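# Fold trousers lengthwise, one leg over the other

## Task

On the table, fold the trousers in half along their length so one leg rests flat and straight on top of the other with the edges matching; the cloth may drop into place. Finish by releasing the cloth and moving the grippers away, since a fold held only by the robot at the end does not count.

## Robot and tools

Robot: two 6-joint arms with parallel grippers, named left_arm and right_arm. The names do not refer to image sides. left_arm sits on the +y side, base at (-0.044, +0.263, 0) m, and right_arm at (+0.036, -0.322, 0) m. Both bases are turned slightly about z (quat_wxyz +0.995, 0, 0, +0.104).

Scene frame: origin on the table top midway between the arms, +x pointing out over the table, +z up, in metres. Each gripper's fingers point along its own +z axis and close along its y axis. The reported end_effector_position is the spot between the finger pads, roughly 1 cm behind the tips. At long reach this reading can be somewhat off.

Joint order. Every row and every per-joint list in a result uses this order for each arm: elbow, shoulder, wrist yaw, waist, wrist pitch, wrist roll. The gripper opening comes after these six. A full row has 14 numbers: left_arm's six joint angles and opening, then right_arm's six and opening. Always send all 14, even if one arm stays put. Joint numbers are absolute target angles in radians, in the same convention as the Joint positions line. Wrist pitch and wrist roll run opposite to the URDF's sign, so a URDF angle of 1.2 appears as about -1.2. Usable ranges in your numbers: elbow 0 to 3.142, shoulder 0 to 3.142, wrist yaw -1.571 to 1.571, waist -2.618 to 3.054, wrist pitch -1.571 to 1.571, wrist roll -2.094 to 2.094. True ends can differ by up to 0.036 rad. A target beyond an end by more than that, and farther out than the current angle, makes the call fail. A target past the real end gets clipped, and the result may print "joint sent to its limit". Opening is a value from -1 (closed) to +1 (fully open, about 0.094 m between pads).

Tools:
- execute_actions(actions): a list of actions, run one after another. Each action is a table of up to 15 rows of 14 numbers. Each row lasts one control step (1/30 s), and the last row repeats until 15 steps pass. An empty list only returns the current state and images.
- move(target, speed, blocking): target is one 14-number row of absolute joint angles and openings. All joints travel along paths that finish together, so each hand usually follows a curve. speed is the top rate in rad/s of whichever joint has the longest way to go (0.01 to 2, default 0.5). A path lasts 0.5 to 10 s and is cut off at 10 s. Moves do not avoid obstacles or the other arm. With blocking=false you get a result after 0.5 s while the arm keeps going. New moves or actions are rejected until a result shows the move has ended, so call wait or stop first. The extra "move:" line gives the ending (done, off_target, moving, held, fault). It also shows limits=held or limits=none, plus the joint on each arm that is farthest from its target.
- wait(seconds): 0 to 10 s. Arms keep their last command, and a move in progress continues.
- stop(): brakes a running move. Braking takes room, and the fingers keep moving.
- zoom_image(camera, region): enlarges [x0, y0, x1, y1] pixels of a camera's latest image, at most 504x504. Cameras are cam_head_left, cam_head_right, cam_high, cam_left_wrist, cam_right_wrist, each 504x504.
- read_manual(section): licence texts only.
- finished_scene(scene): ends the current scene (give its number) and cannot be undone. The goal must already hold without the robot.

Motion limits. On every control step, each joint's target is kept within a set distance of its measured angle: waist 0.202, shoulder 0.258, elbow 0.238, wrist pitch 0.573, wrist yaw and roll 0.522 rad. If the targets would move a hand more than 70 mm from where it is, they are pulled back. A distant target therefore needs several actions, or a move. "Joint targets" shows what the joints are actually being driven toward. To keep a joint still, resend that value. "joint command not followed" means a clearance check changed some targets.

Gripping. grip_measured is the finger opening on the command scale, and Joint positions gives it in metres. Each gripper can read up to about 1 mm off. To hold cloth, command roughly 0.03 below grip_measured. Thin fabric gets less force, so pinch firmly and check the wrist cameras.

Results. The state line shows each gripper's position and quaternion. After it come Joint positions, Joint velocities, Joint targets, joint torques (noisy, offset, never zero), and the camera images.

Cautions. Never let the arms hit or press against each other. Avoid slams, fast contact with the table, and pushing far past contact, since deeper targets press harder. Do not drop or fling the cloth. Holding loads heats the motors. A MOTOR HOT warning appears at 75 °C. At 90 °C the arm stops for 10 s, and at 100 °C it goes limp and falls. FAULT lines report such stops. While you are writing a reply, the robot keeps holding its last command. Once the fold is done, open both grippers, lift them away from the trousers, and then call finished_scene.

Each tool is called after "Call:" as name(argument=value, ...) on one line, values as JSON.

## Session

Call:
execute_actions(actions=[])

Scene clock: 0.00 s.
left_arm: end_effector_position=(+0.6353, +0.3838, +0.2184) grip_measured=+1.000 end_effector_quat_wxyz=(+0.615, +0.132, +0.640, +0.441) | right_arm: end_effector_position=(+0.3385, +0.0095, +0.1886) grip_measured=+1.000 end_effector_quat_wxyz=(+0.436, -0.191, +0.867, +0.150)
Joint names: [elbow, shoulder, wrist yaw, waist, wrist pitch, wrist roll]
Joint positions: left_arm=[ 1.767  2.444 -0.322 -0.116 -0.833 -0.875  0.094] | right_arm=[ 1.09   1.523  0.333  0.752  0.221 -0.36   0.094]
Joint velocities: left_arm=[-0.017 -0.002 -0.022 -0.002 -0.007 -0.007  0.   ] | right_arm=[-0.007 -0.002 -0.037 -0.012  0.081 -0.022  0.   ]
Joint torques (N m, as the arm reports them, + toward a larger Joint positions number): no reading
Motor temperatures (°C, as the motors report them): left_arm=[26 28 25 26 25 28] | right_arm=[27 27 28 27 27 26]
Joint targets: left_arm=[1.776 2.432 -0.322 -0.116 -0.836 -0.867] | right_arm=[1.101 1.513 0.339 0.752 0.217 -0.359]

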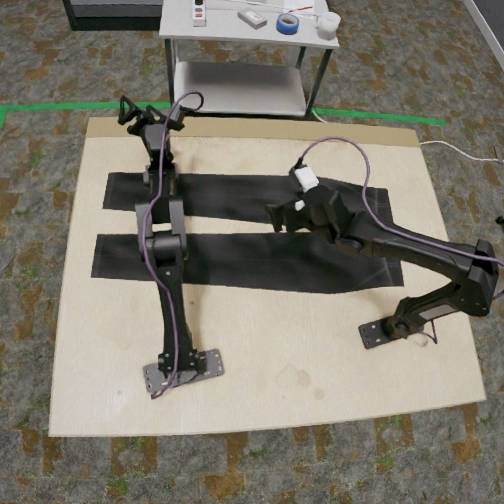

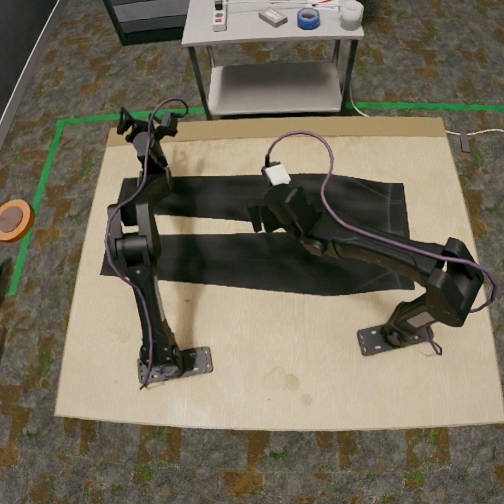

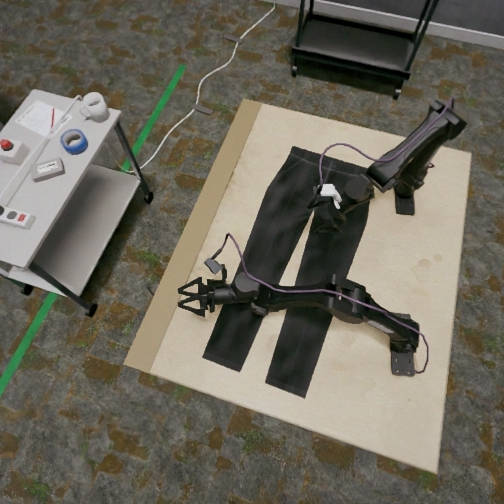

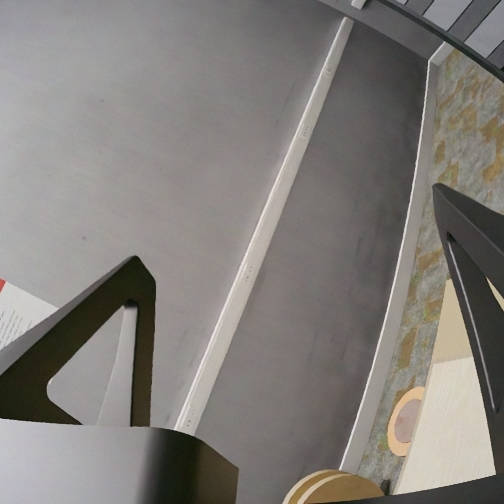

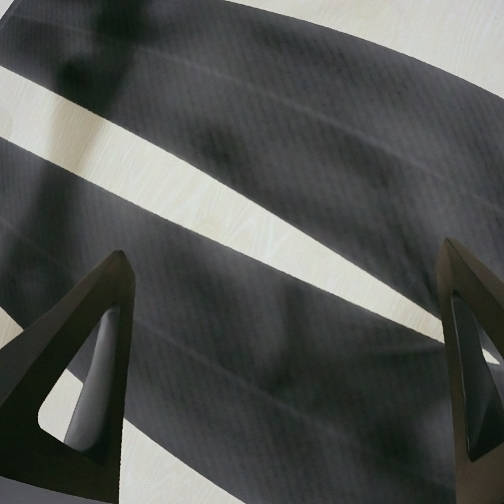

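Call:
move(target=[1.33,1.85,0,0.47,1.04,0.82,0.2,0.6,1.07,0,-0.41,1.11,-1.38,0.2], speed=1.0)

Scene clock: 6.90 s.
left_arm: end_effector_position=(+0.2251, +0.4797, +0.0514) grip_measured=+0.202 end_effector_quat_wxyz=(+0.011, -0.676, +0.737, +0.002) | right_arm: end_effector_position=(+0.1783, -0.3478, +0.0449) grip_measured=+0.203 end_effector_quat_wxyz=(+0.001, +0.703, +0.711, +0.002)
Joint names: [elbow, shoulder, wrist yaw, waist, wrist pitch, wrist roll]
Joint positions: left_arm=[ 1.346  1.872 -0.006  0.463  1.024  0.813  0.056] | right_arm=[ 0.614  1.093 -0.002 -0.399  1.089 -1.368  0.057]
Joint velocities: left_arm=[ 0.007  0.017  0.066  0.002  0.022  0.051 -0.001] | right_arm=[-0.007 -0.002 -0.007 -0.002  0.022 -0.037  0.001]
Joint torques (N m, as the arm reports them, + toward a larger Joint positions number): left_arm=[  4.54 -11.59   0.06   0.55  -0.12   0.04] | right_arm=[ 4.28 -3.25  0.   -0.96 -0.49 -0.11]
Motor temperatures (°C, as the motors report them): left_arm=[27 32 25 26 27 28] | right_arm=[28 28 28 27 28 26]
Joint targets: left_arm=[1.330 1.850 0.000 0.470 1.040 0.820] | right_arm=[0.600 1.070 0.000 -0.410 1.110 -1.380]
move: off_target (left_arm, right_arm); limits=none; left_arm: farthest joint: the shoulder, 0.022 radians from its target (0.594 radians at the start); right_arm: farthest joint: the shoulder, 0.023 radians from its target (0.453 radians at the start)

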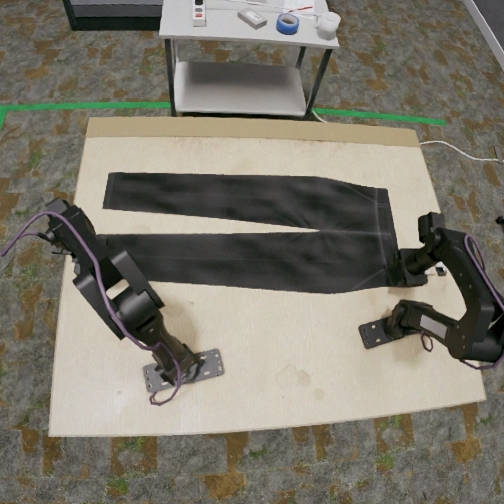

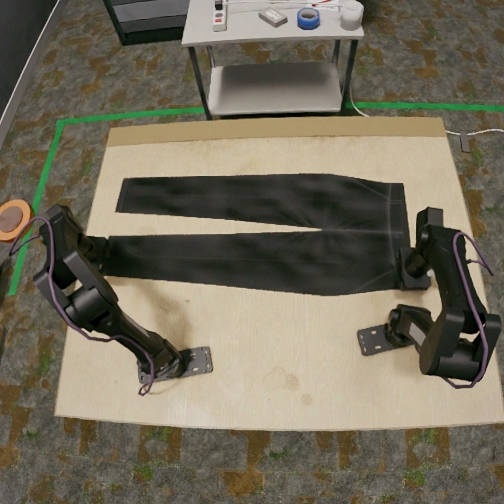

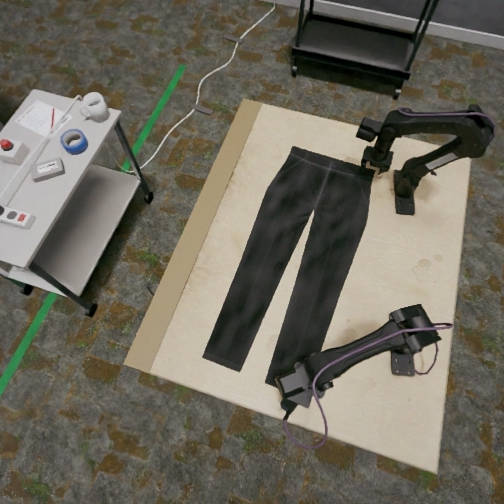

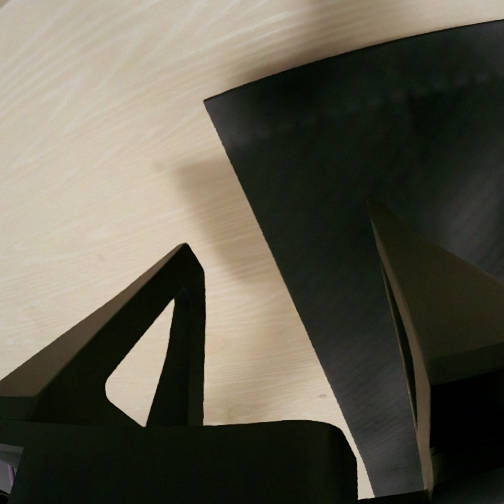

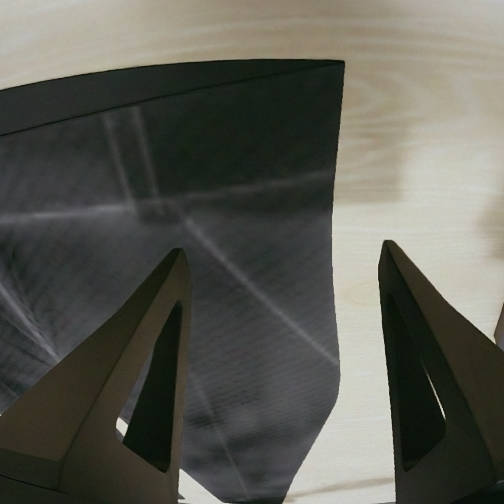

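Call:
move(target=[1.266,1.96,0,0.43,0.87,0.84,0.2,0.473,1.152,0,-0.4,0.89,-1.38,0.2], speed=0.22)

Call:
move(target=[1.266,1.96,0,0.43,0.87,0.84,-1,0.473,1.152,0,-0.4,0.89,-1.38,-1])

Call:
move(target=[1.62,1.92,0,0.4,1.225,0.88,-1,0.876,1.183,0,-0.38,1.234,-1.42,-1], speed=0.4)

Scene clock: 12.00 s.
left_arm: end_effector_position=(+0.2316, +0.4762, +0.0126) grip_measured=+0.202 end_effector_quat_wxyz=(+0.002, -0.676, +0.737, +0.002) | right_arm: end_effector_position=(+0.1753, -0.3469, +0.0097) grip_measured=+0.203 end_effector_quat_wxyz=(-0.001, +0.704, +0.710, +0.002)
Joint names: [elbow, shoulder, wrist yaw, waist, wrist pitch, wrist roll]
Joint positions: left_arm=[ 1.288  1.948 -0.004  0.444  0.907  0.831  0.056] | right_arm=[ 0.491  1.14  -0.003 -0.399  0.921 -1.369  0.057]
Joint velocities: left_arm=[ 0.017 -0.002 -0.037 -0.012  0.051  0.022 -0.001] | right_arm=[ 0.002 -0.007  0.007 -0.027  0.051 -0.007 -0.   ]
Joint torques (N m, as the arm reports them, + toward a larger Joint positions number): left_arm=[ 3.83 -9.18  0.04 -1.2  -0.63  0.06] | right_arm=[ 3.8  -0.84  0.   -0.05 -0.94 -0.12]
Motor temperatures (°C, as the motors report them): left_arm=[27 32 25 26 26 28] | right_arm=[28 28 28 27 28 26]
Joint targets: left_arm=[1.266 1.960 -0.000 0.430 0.870 0.840] | right_arm=[0.473 1.152 -0.000 -0.400 0.890 -1.380]
move: off_target (left_arm, right_arm); limits=none; left_arm: farthest joint: the wrist pitch, 0.037 radians from its target (0.154 radians at the start); right_arm: farthest joint: the wrist pitch, 0.031 radians from its target (0.199 radians at the start)

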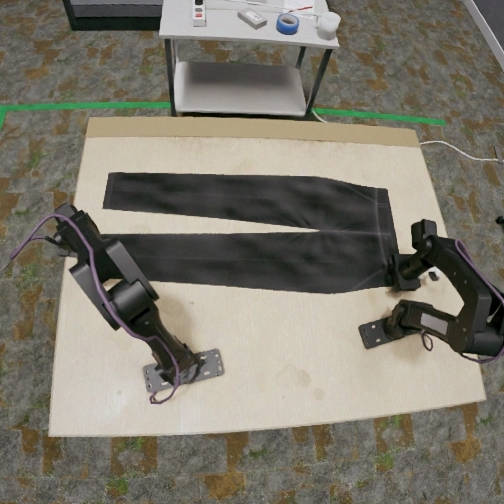

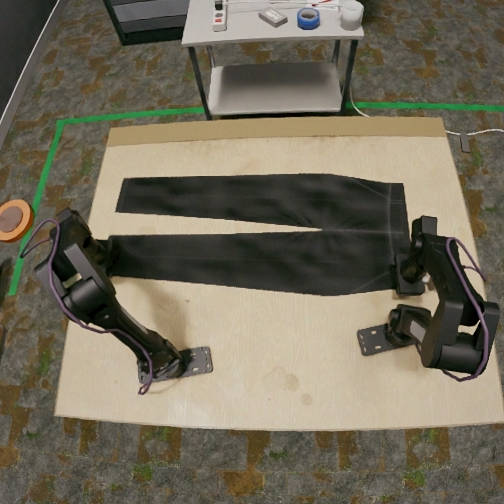

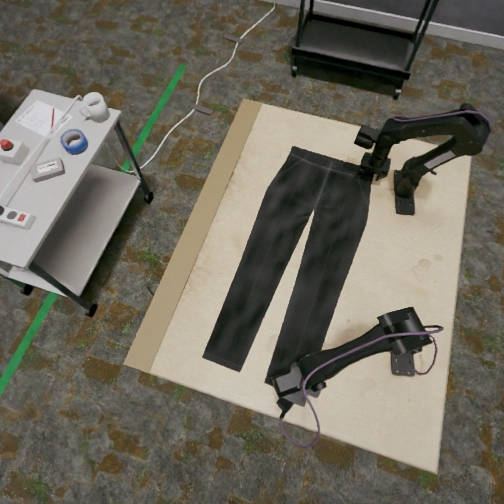

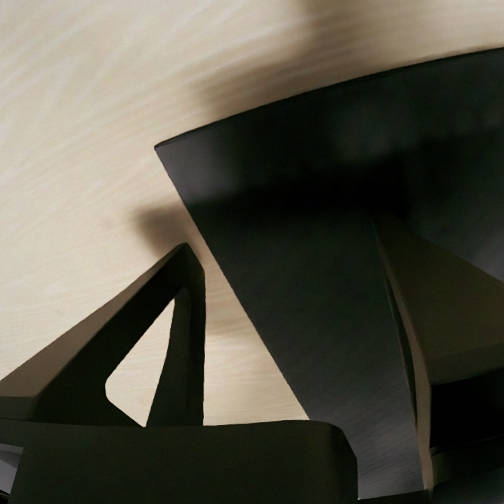

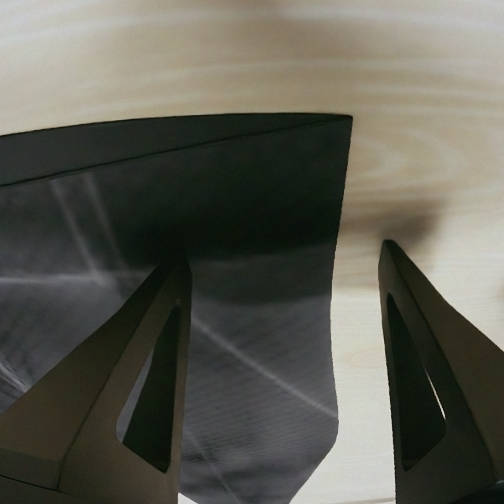

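Scene clock: 12.70 s.
left_arm: end_effector_position=(+0.2328, +0.4760, +0.0126) grip_measured=-0.969 end_effector_quat_wxyz=(+0.003, -0.676, +0.737, -0.001) | right_arm: end_effector_position=(+0.1766, -0.3465, +0.0097) grip_measured=-0.994 end_effector_quat_wxyz=(+0.000, +0.704, +0.710, +0.004)
Joint names: [elbow, shoulder, wrist yaw, waist, wrist pitch, wrist roll]
Joint positions: left_arm=[1.288 1.948 0.    0.444 0.903 0.832 0.001] | right_arm=[ 0.491  1.14  -0.007 -0.399  0.916 -1.369  0.   ]
Joint velocities: left_arm=[-0.007 -0.002  0.051  0.002 -0.007 -0.007  0.001] | right_arm=[ 0.002 -0.012 -0.022  0.007  0.022  0.022 -0.001]
Joint torques (N m, as the arm reports them, + toward a larger Joint positions number): left_arm=[ 3.87 -9.17 -0.01 -1.2  -0.6   0.05] | right_arm=[ 3.82 -0.83  0.03 -0.05 -0.91 -0.12]
Motor temperatures (°C, as the motors report them): left_arm=[27 32 25 26 26 28] | right_arm=[28 28 28 27 28 26]
Joint targets: left_arm=[1.266 1.960 0.000 0.430 0.870 0.840] | right_arm=[0.473 1.152 -0.000 -0.400 0.890 -1.380]
move: off_target (left_arm, right_arm); limits=none; left_arm: farthest joint: the wrist pitch, 0.033 radians from its target (0.037 radians at the start); right_arm: farthest joint: the wrist pitch, 0.026 radians from its target (0.031 radians at the start)

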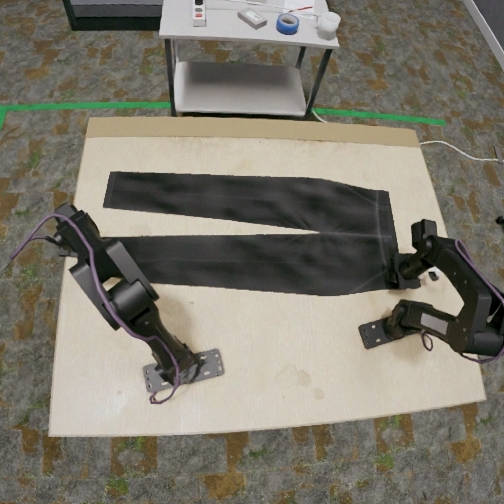

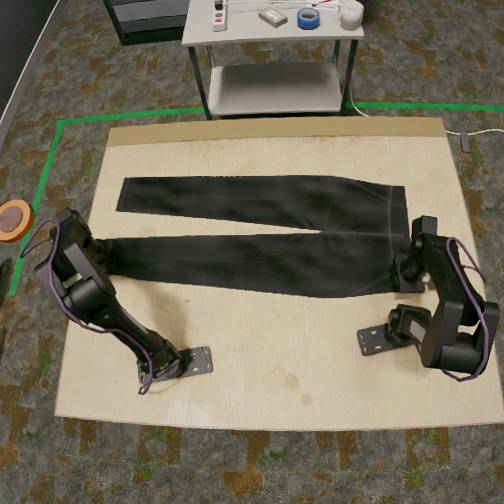

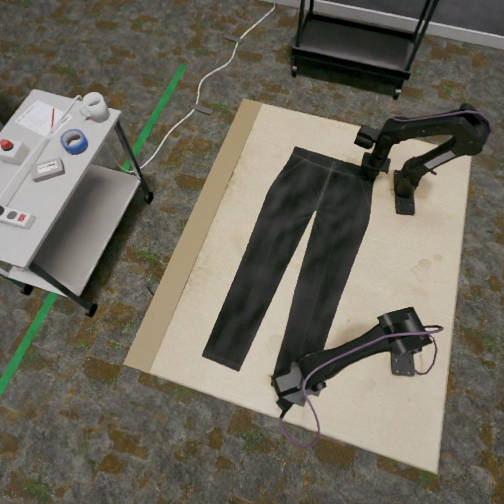

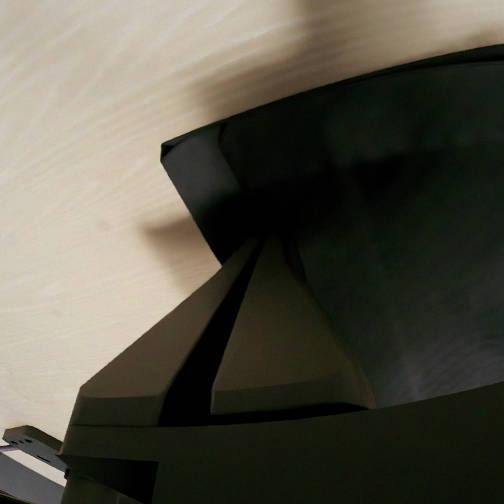

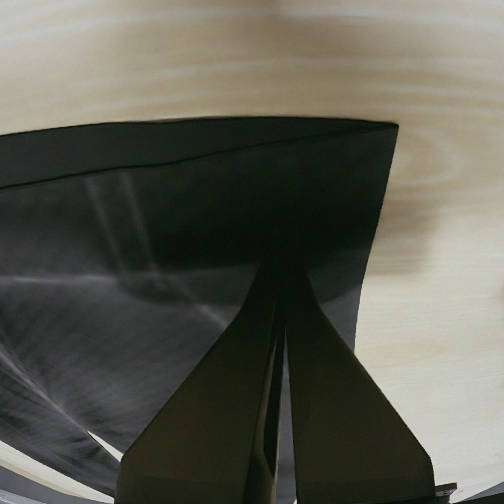

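Scene clock: 14.40 s.
left_arm: end_effector_position=(+0.2550, +0.4772, +0.0876) grip_measured=-0.970 end_effector_quat_wxyz=(+0.003, -0.679, +0.734, -0.001) | right_arm: end_effector_position=(+0.2107, -0.3515, +0.0922) grip_measured=-0.994 end_effector_quat_wxyz=(+0.012, +0.714, +0.699, +0.013)
Joint names: [elbow, shoulder, wrist yaw, waist, wrist pitch, wrist roll]
Joint positions: left_arm=[1.588 1.942 0.001 0.41  1.21  0.873 0.001] | right_arm=[ 0.846  1.171 -0.008 -0.391  1.212 -1.409  0.   ]
Joint velocities: left_arm=[-0.002 -0.017 -0.066  0.002  0.022 -0.037  0.001] | right_arm=[-0.002 -0.007 -0.022 -0.007 -0.007  0.051  0.   ]
Joint torques (N m, as the arm reports them, + toward a larger Joint positions number): left_arm=[  8.14 -12.36  -0.02  -0.87  -0.11   0.04] | right_arm=[ 7.51 -1.45  0.04  0.98 -0.53 -0.11]
Motor temperatures (°C, as the motors report them): left_arm=[27 32 25 26 26 28] | right_arm=[29 28 28 27 28 26]
Joint targets: left_arm=[1.620 1.920 -0.000 0.400 1.225 0.880] | right_arm=[0.876 1.183 -0.000 -0.380 1.234 -1.420]
move: off_target (left_arm, right_arm); limits=none; left_arm: farthest joint: the elbow, 0.032 radians from its target (0.332 radians at the start); right_arm: farthest joint: the elbow, 0.030 radians from its target (0.385 radians at the start)

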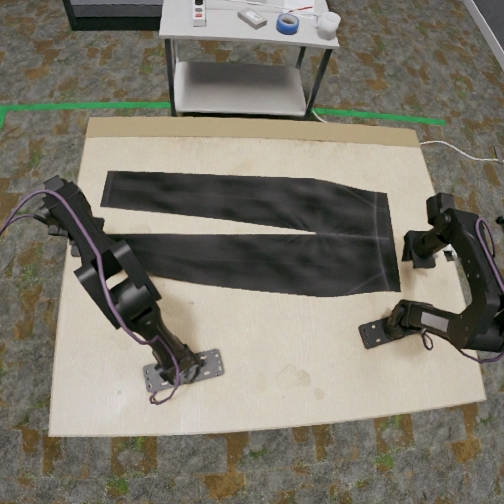

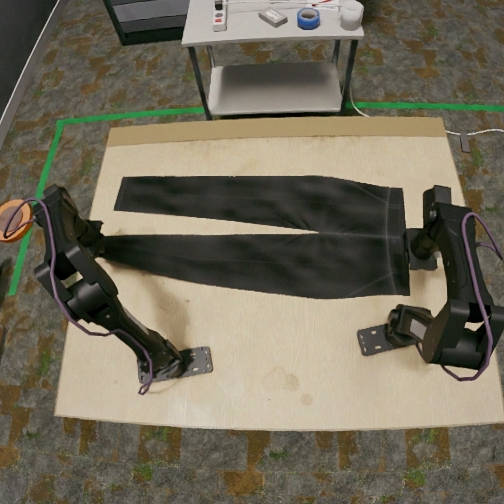

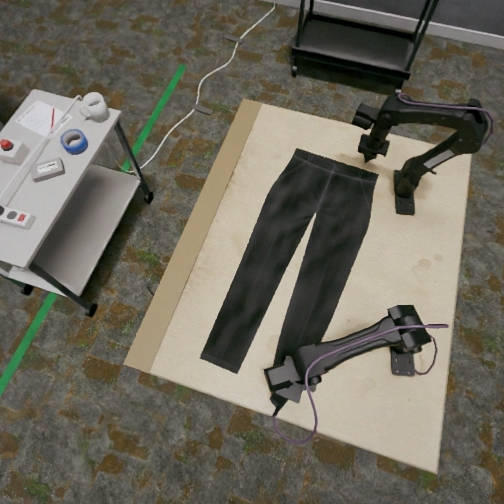

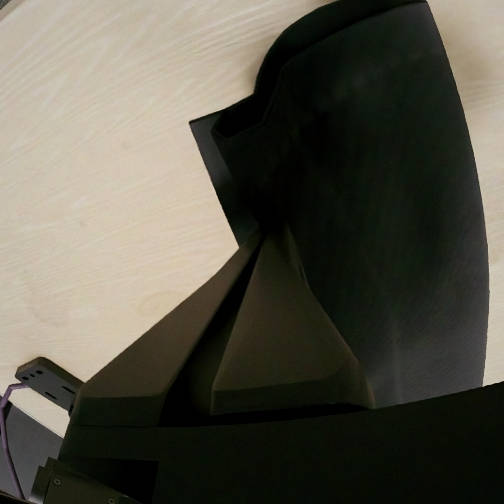

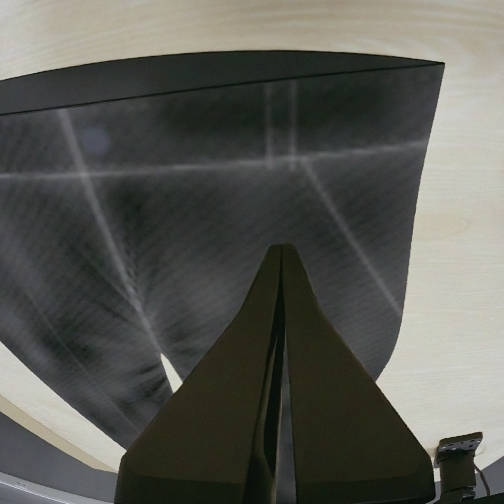

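Call:
move(target=[1.62,1.92,0,0.4,1.225,0.88,-1,0.47,0.96,0,-0.3,1.02,-1.46,0.2])

Call:
move(target=[1.62,1.92,0,0.4,1.225,0.88,-1,0.39,1.035,0,-0.3,0.89,-1.46,0.2], speed=0.2)

Call:
move(target=[1.62,1.92,0,0.4,1.225,0.88,-1,0.39,1.035,0,-0.3,0.89,-1.46,-1])

Scene clock: 18.47 s.
left_arm: end_effector_position=(+0.2550, +0.4772, +0.0876) grip_measured=-0.970 end_effector_quat_wxyz=(+0.003, -0.679, +0.734, -0.001) | right_arm: end_effector_position=(+0.1624, -0.3320, +0.0252) grip_measured=+0.197 end_effector_quat_wxyz=(+0.012, +0.700, +0.713, +0.015)
Joint names: [elbow, shoulder, wrist yaw, waist, wrist pitch, wrist roll]
Joint positions: left_arm=[1.588 1.942 0.001 0.41  1.21  0.873 0.001] | right_arm=[ 0.483  0.982 -0.009 -0.311  1.034 -1.449  0.056]
Joint velocities: left_arm=[-0.002  0.002 -0.007 -0.012  0.022  0.022 -0.001] | right_arm=[-0.002  0.002  0.007  0.007 -0.007 -0.007  0.   ]
Joint torques (N m, as the arm reports them, + toward a larger Joint positions number): left_arm=[  8.06 -12.4   -0.02  -0.85  -0.1    0.04] | right_arm=[ 4.44 -2.37  0.05  0.99 -0.8  -0.1 ]
Motor temperatures (°C, as the motors report them): left_arm=[28 33 25 26 26 28] | right_arm=[29 28 28 27 28 27]
Joint targets: left_arm=[1.620 1.920 -0.000 0.400 1.225 0.880] | right_arm=[0.470 0.960 0.000 -0.300 1.020 -1.460]
move: off_target (left_arm, right_arm); limits=none; left_arm: farthest joint: the elbow, 0.032 radians from its target (0.032 radians at the start); right_arm: farthest joint: the shoulder, 0.022 radians from its target (0.211 radians at the start)

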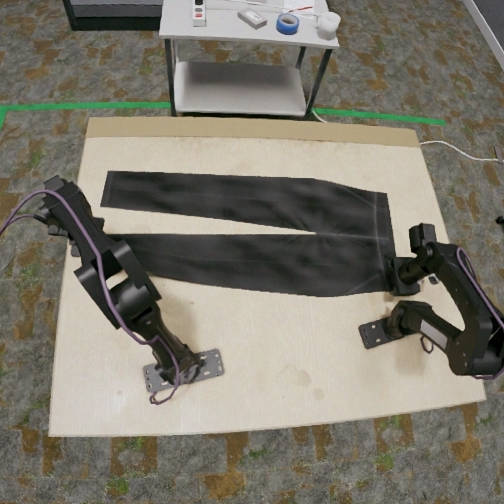

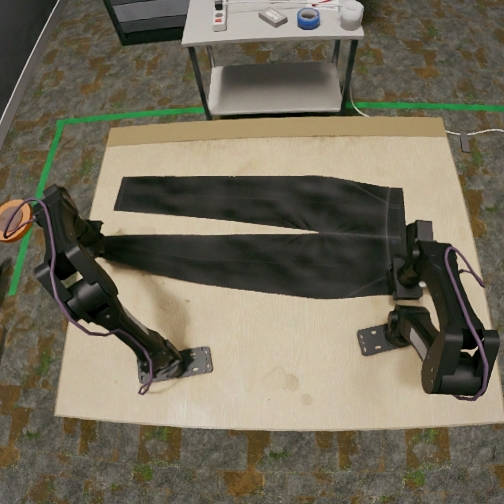

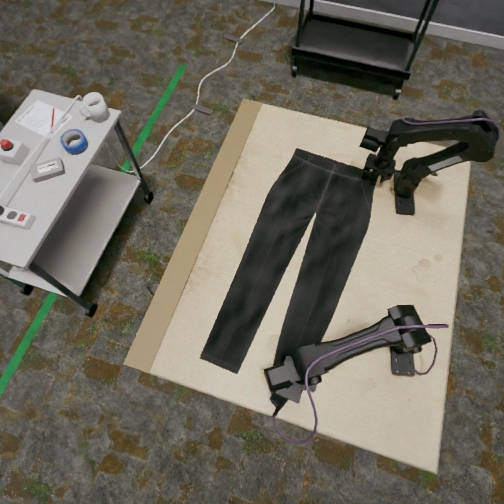

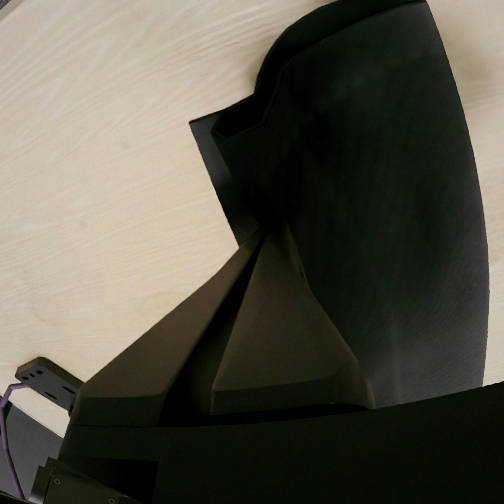

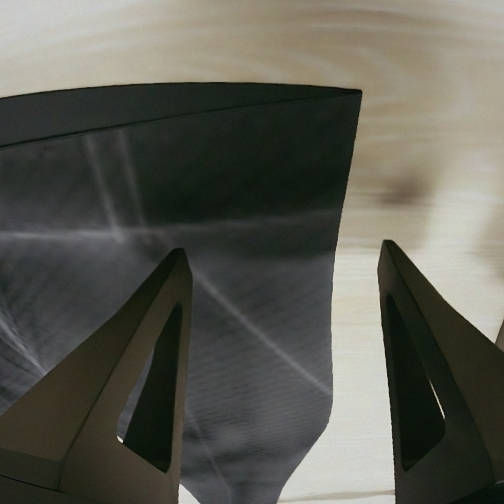

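Scene clock: 19.47 s.
left_arm: end_effector_position=(+0.2550, +0.4771, +0.0876) grip_measured=-0.970 end_effector_quat_wxyz=(+0.003, -0.679, +0.734, -0.001) | right_arm: end_effector_position=(+0.1643, -0.3321, +0.0080) grip_measured=+0.197 end_effector_quat_wxyz=(+0.015, +0.700, +0.713, +0.017)
Joint names: [elbow, shoulder, wrist yaw, waist, wrist pitch, wrist roll]
Joint positions: left_arm=[1.588 1.942 0.001 0.41  1.211 0.873 0.001] | right_arm=[ 0.424  1.014 -0.009 -0.311  0.936 -1.449  0.056]
Joint velocities: left_arm=[-0.002 -0.012 -0.022  0.002  0.022 -0.051 -0.   ] | right_arm=[-0.007 -0.007  0.037 -0.017  0.037  0.051  0.   ]
Joint torques (N m, as the arm reports them, + toward a larger Joint positions number): left_arm=[  8.09 -12.39  -0.01  -0.89  -0.1    0.04] | right_arm=[ 2.86  0.74  0.06  0.97 -1.16 -0.12]
Motor temperatures (°C, as the motors report them): left_arm=[28 33 25 26 26 28] | right_arm=[29 28 28 27 28 27]
Joint targets: left_arm=[1.620 1.920 -0.000 0.400 1.225 0.880] | right_arm=[0.390 1.035 0.000 -0.300 0.890 -1.460]
move: off_target (left_arm, right_arm); limits=none; left_arm: farthest joint: the elbow, 0.032 radians from its target (0.032 radians at the start); right_arm: farthest joint: the wrist pitch, 0.046 radians from its target (0.144 radians at the start)

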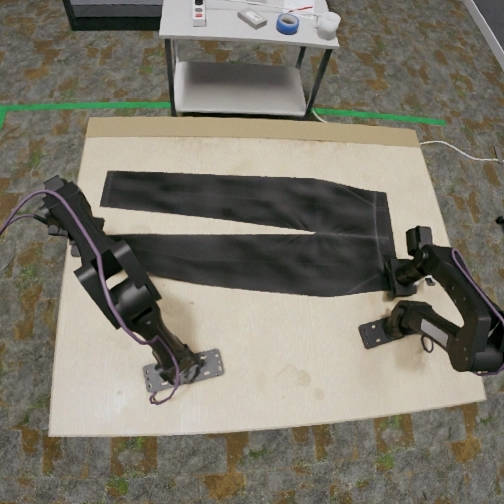

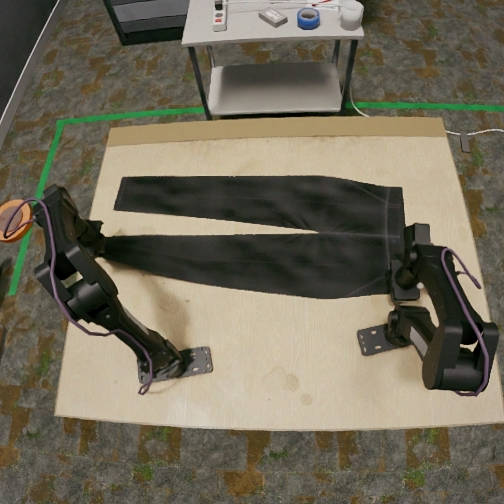

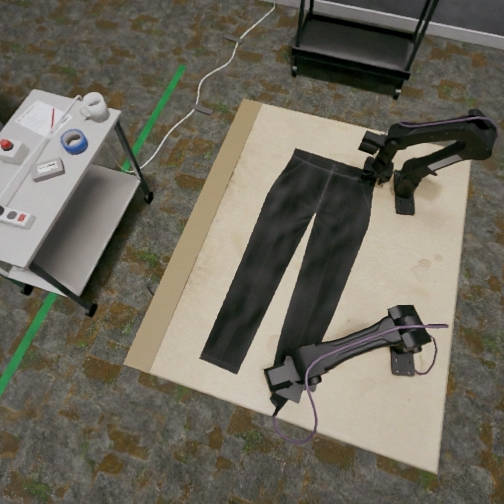

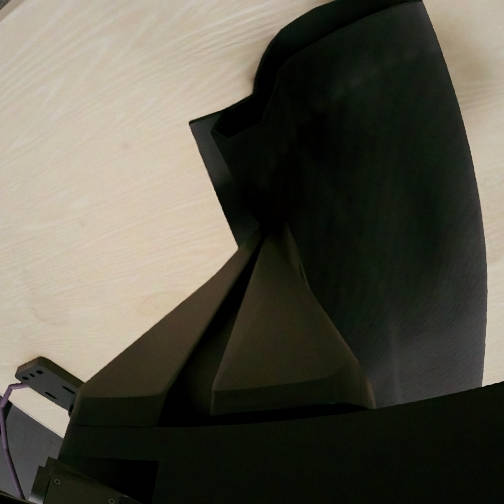

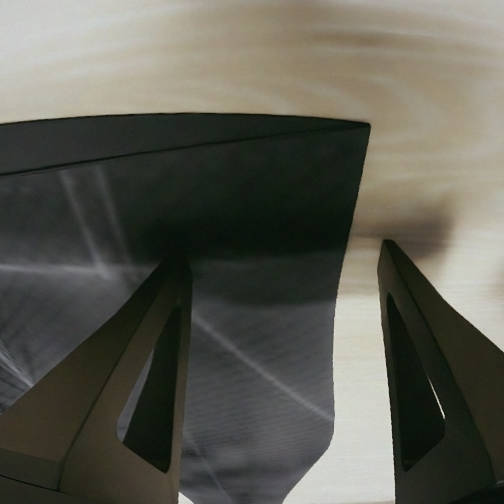

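Scene clock: 20.17 s.
left_arm: end_effector_position=(+0.2546, +0.4769, +0.0876) grip_measured=-0.970 end_effector_quat_wxyz=(+0.002, -0.679, +0.734, -0.001) | right_arm: end_effector_position=(+0.1713, -0.3316, +0.0085) grip_measured=-0.960 end_effector_quat_wxyz=(+0.023, +0.700, +0.713, +0.029)
Joint names: [elbow, shoulder, wrist yaw, waist, wrist pitch, wrist roll]
Joint positions: left_arm=[1.588 1.942 0.001 0.41  1.213 0.873 0.001] | right_arm=[ 0.424  1.014 -0.016 -0.311  0.908 -1.45   0.002]
Joint velocities: left_arm=[-0.002 -0.007 -0.007 -0.022  0.066  0.051 -0.   ] | right_arm=[-0.007  0.007 -0.007 -0.007  0.007 -0.022 -0.   ]
Joint torques (N m, as the arm reports them, + toward a larger Joint positions number): left_arm=[  8.08 -12.4   -0.02  -0.88  -0.12   0.04] | right_arm=[ 2.9   0.68  0.12  0.97 -0.96 -0.1 ]
Motor temperatures (°C, as the motors report them): left_arm=[28 33 25 26 26 28] | right_arm=[29 28 28 27 28 27]
Joint targets: left_arm=[1.620 1.920 0.000 0.400 1.225 0.880] | right_arm=[0.390 1.035 -0.000 -0.300 0.890 -1.460]
move: off_target (left_arm, right_arm); limits=none; left_arm: farthest joint: the elbow, 0.032 radians from its target (0.032 radians at the start); right_arm: farthest joint: the elbow, 0.034 radians from its target (0.034 radians at the start)

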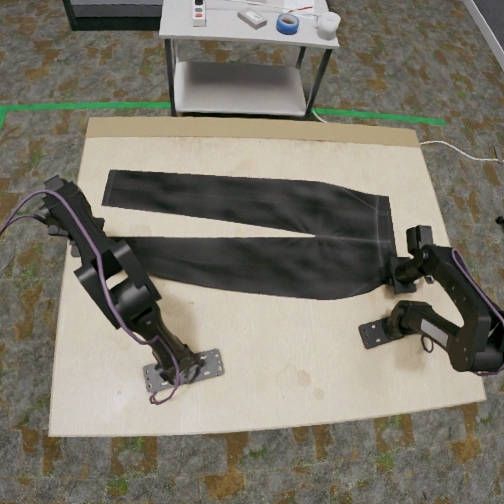

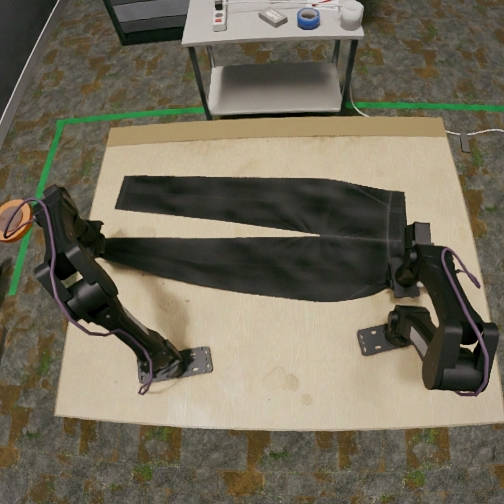

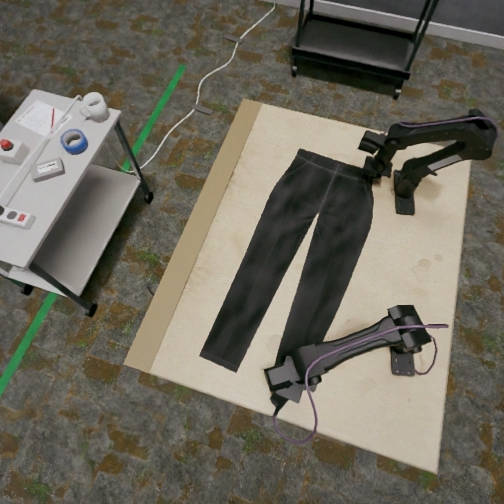

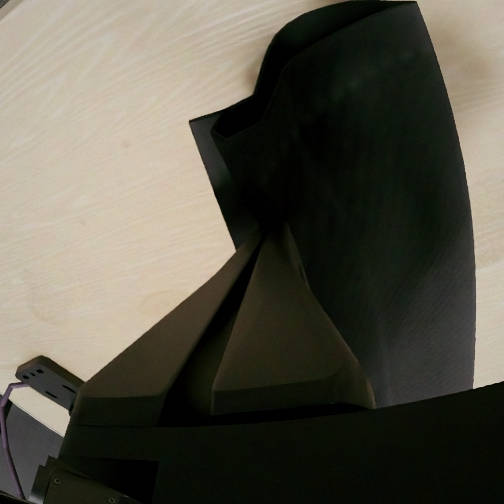

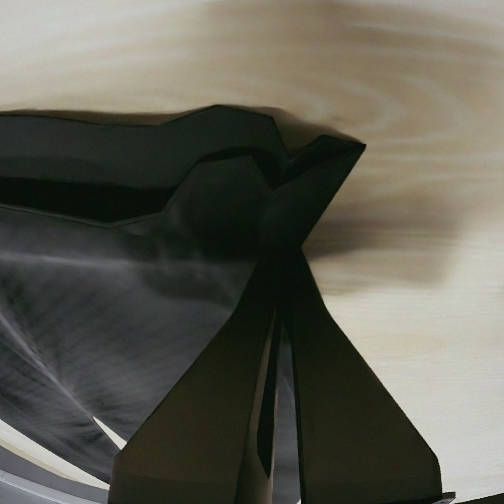

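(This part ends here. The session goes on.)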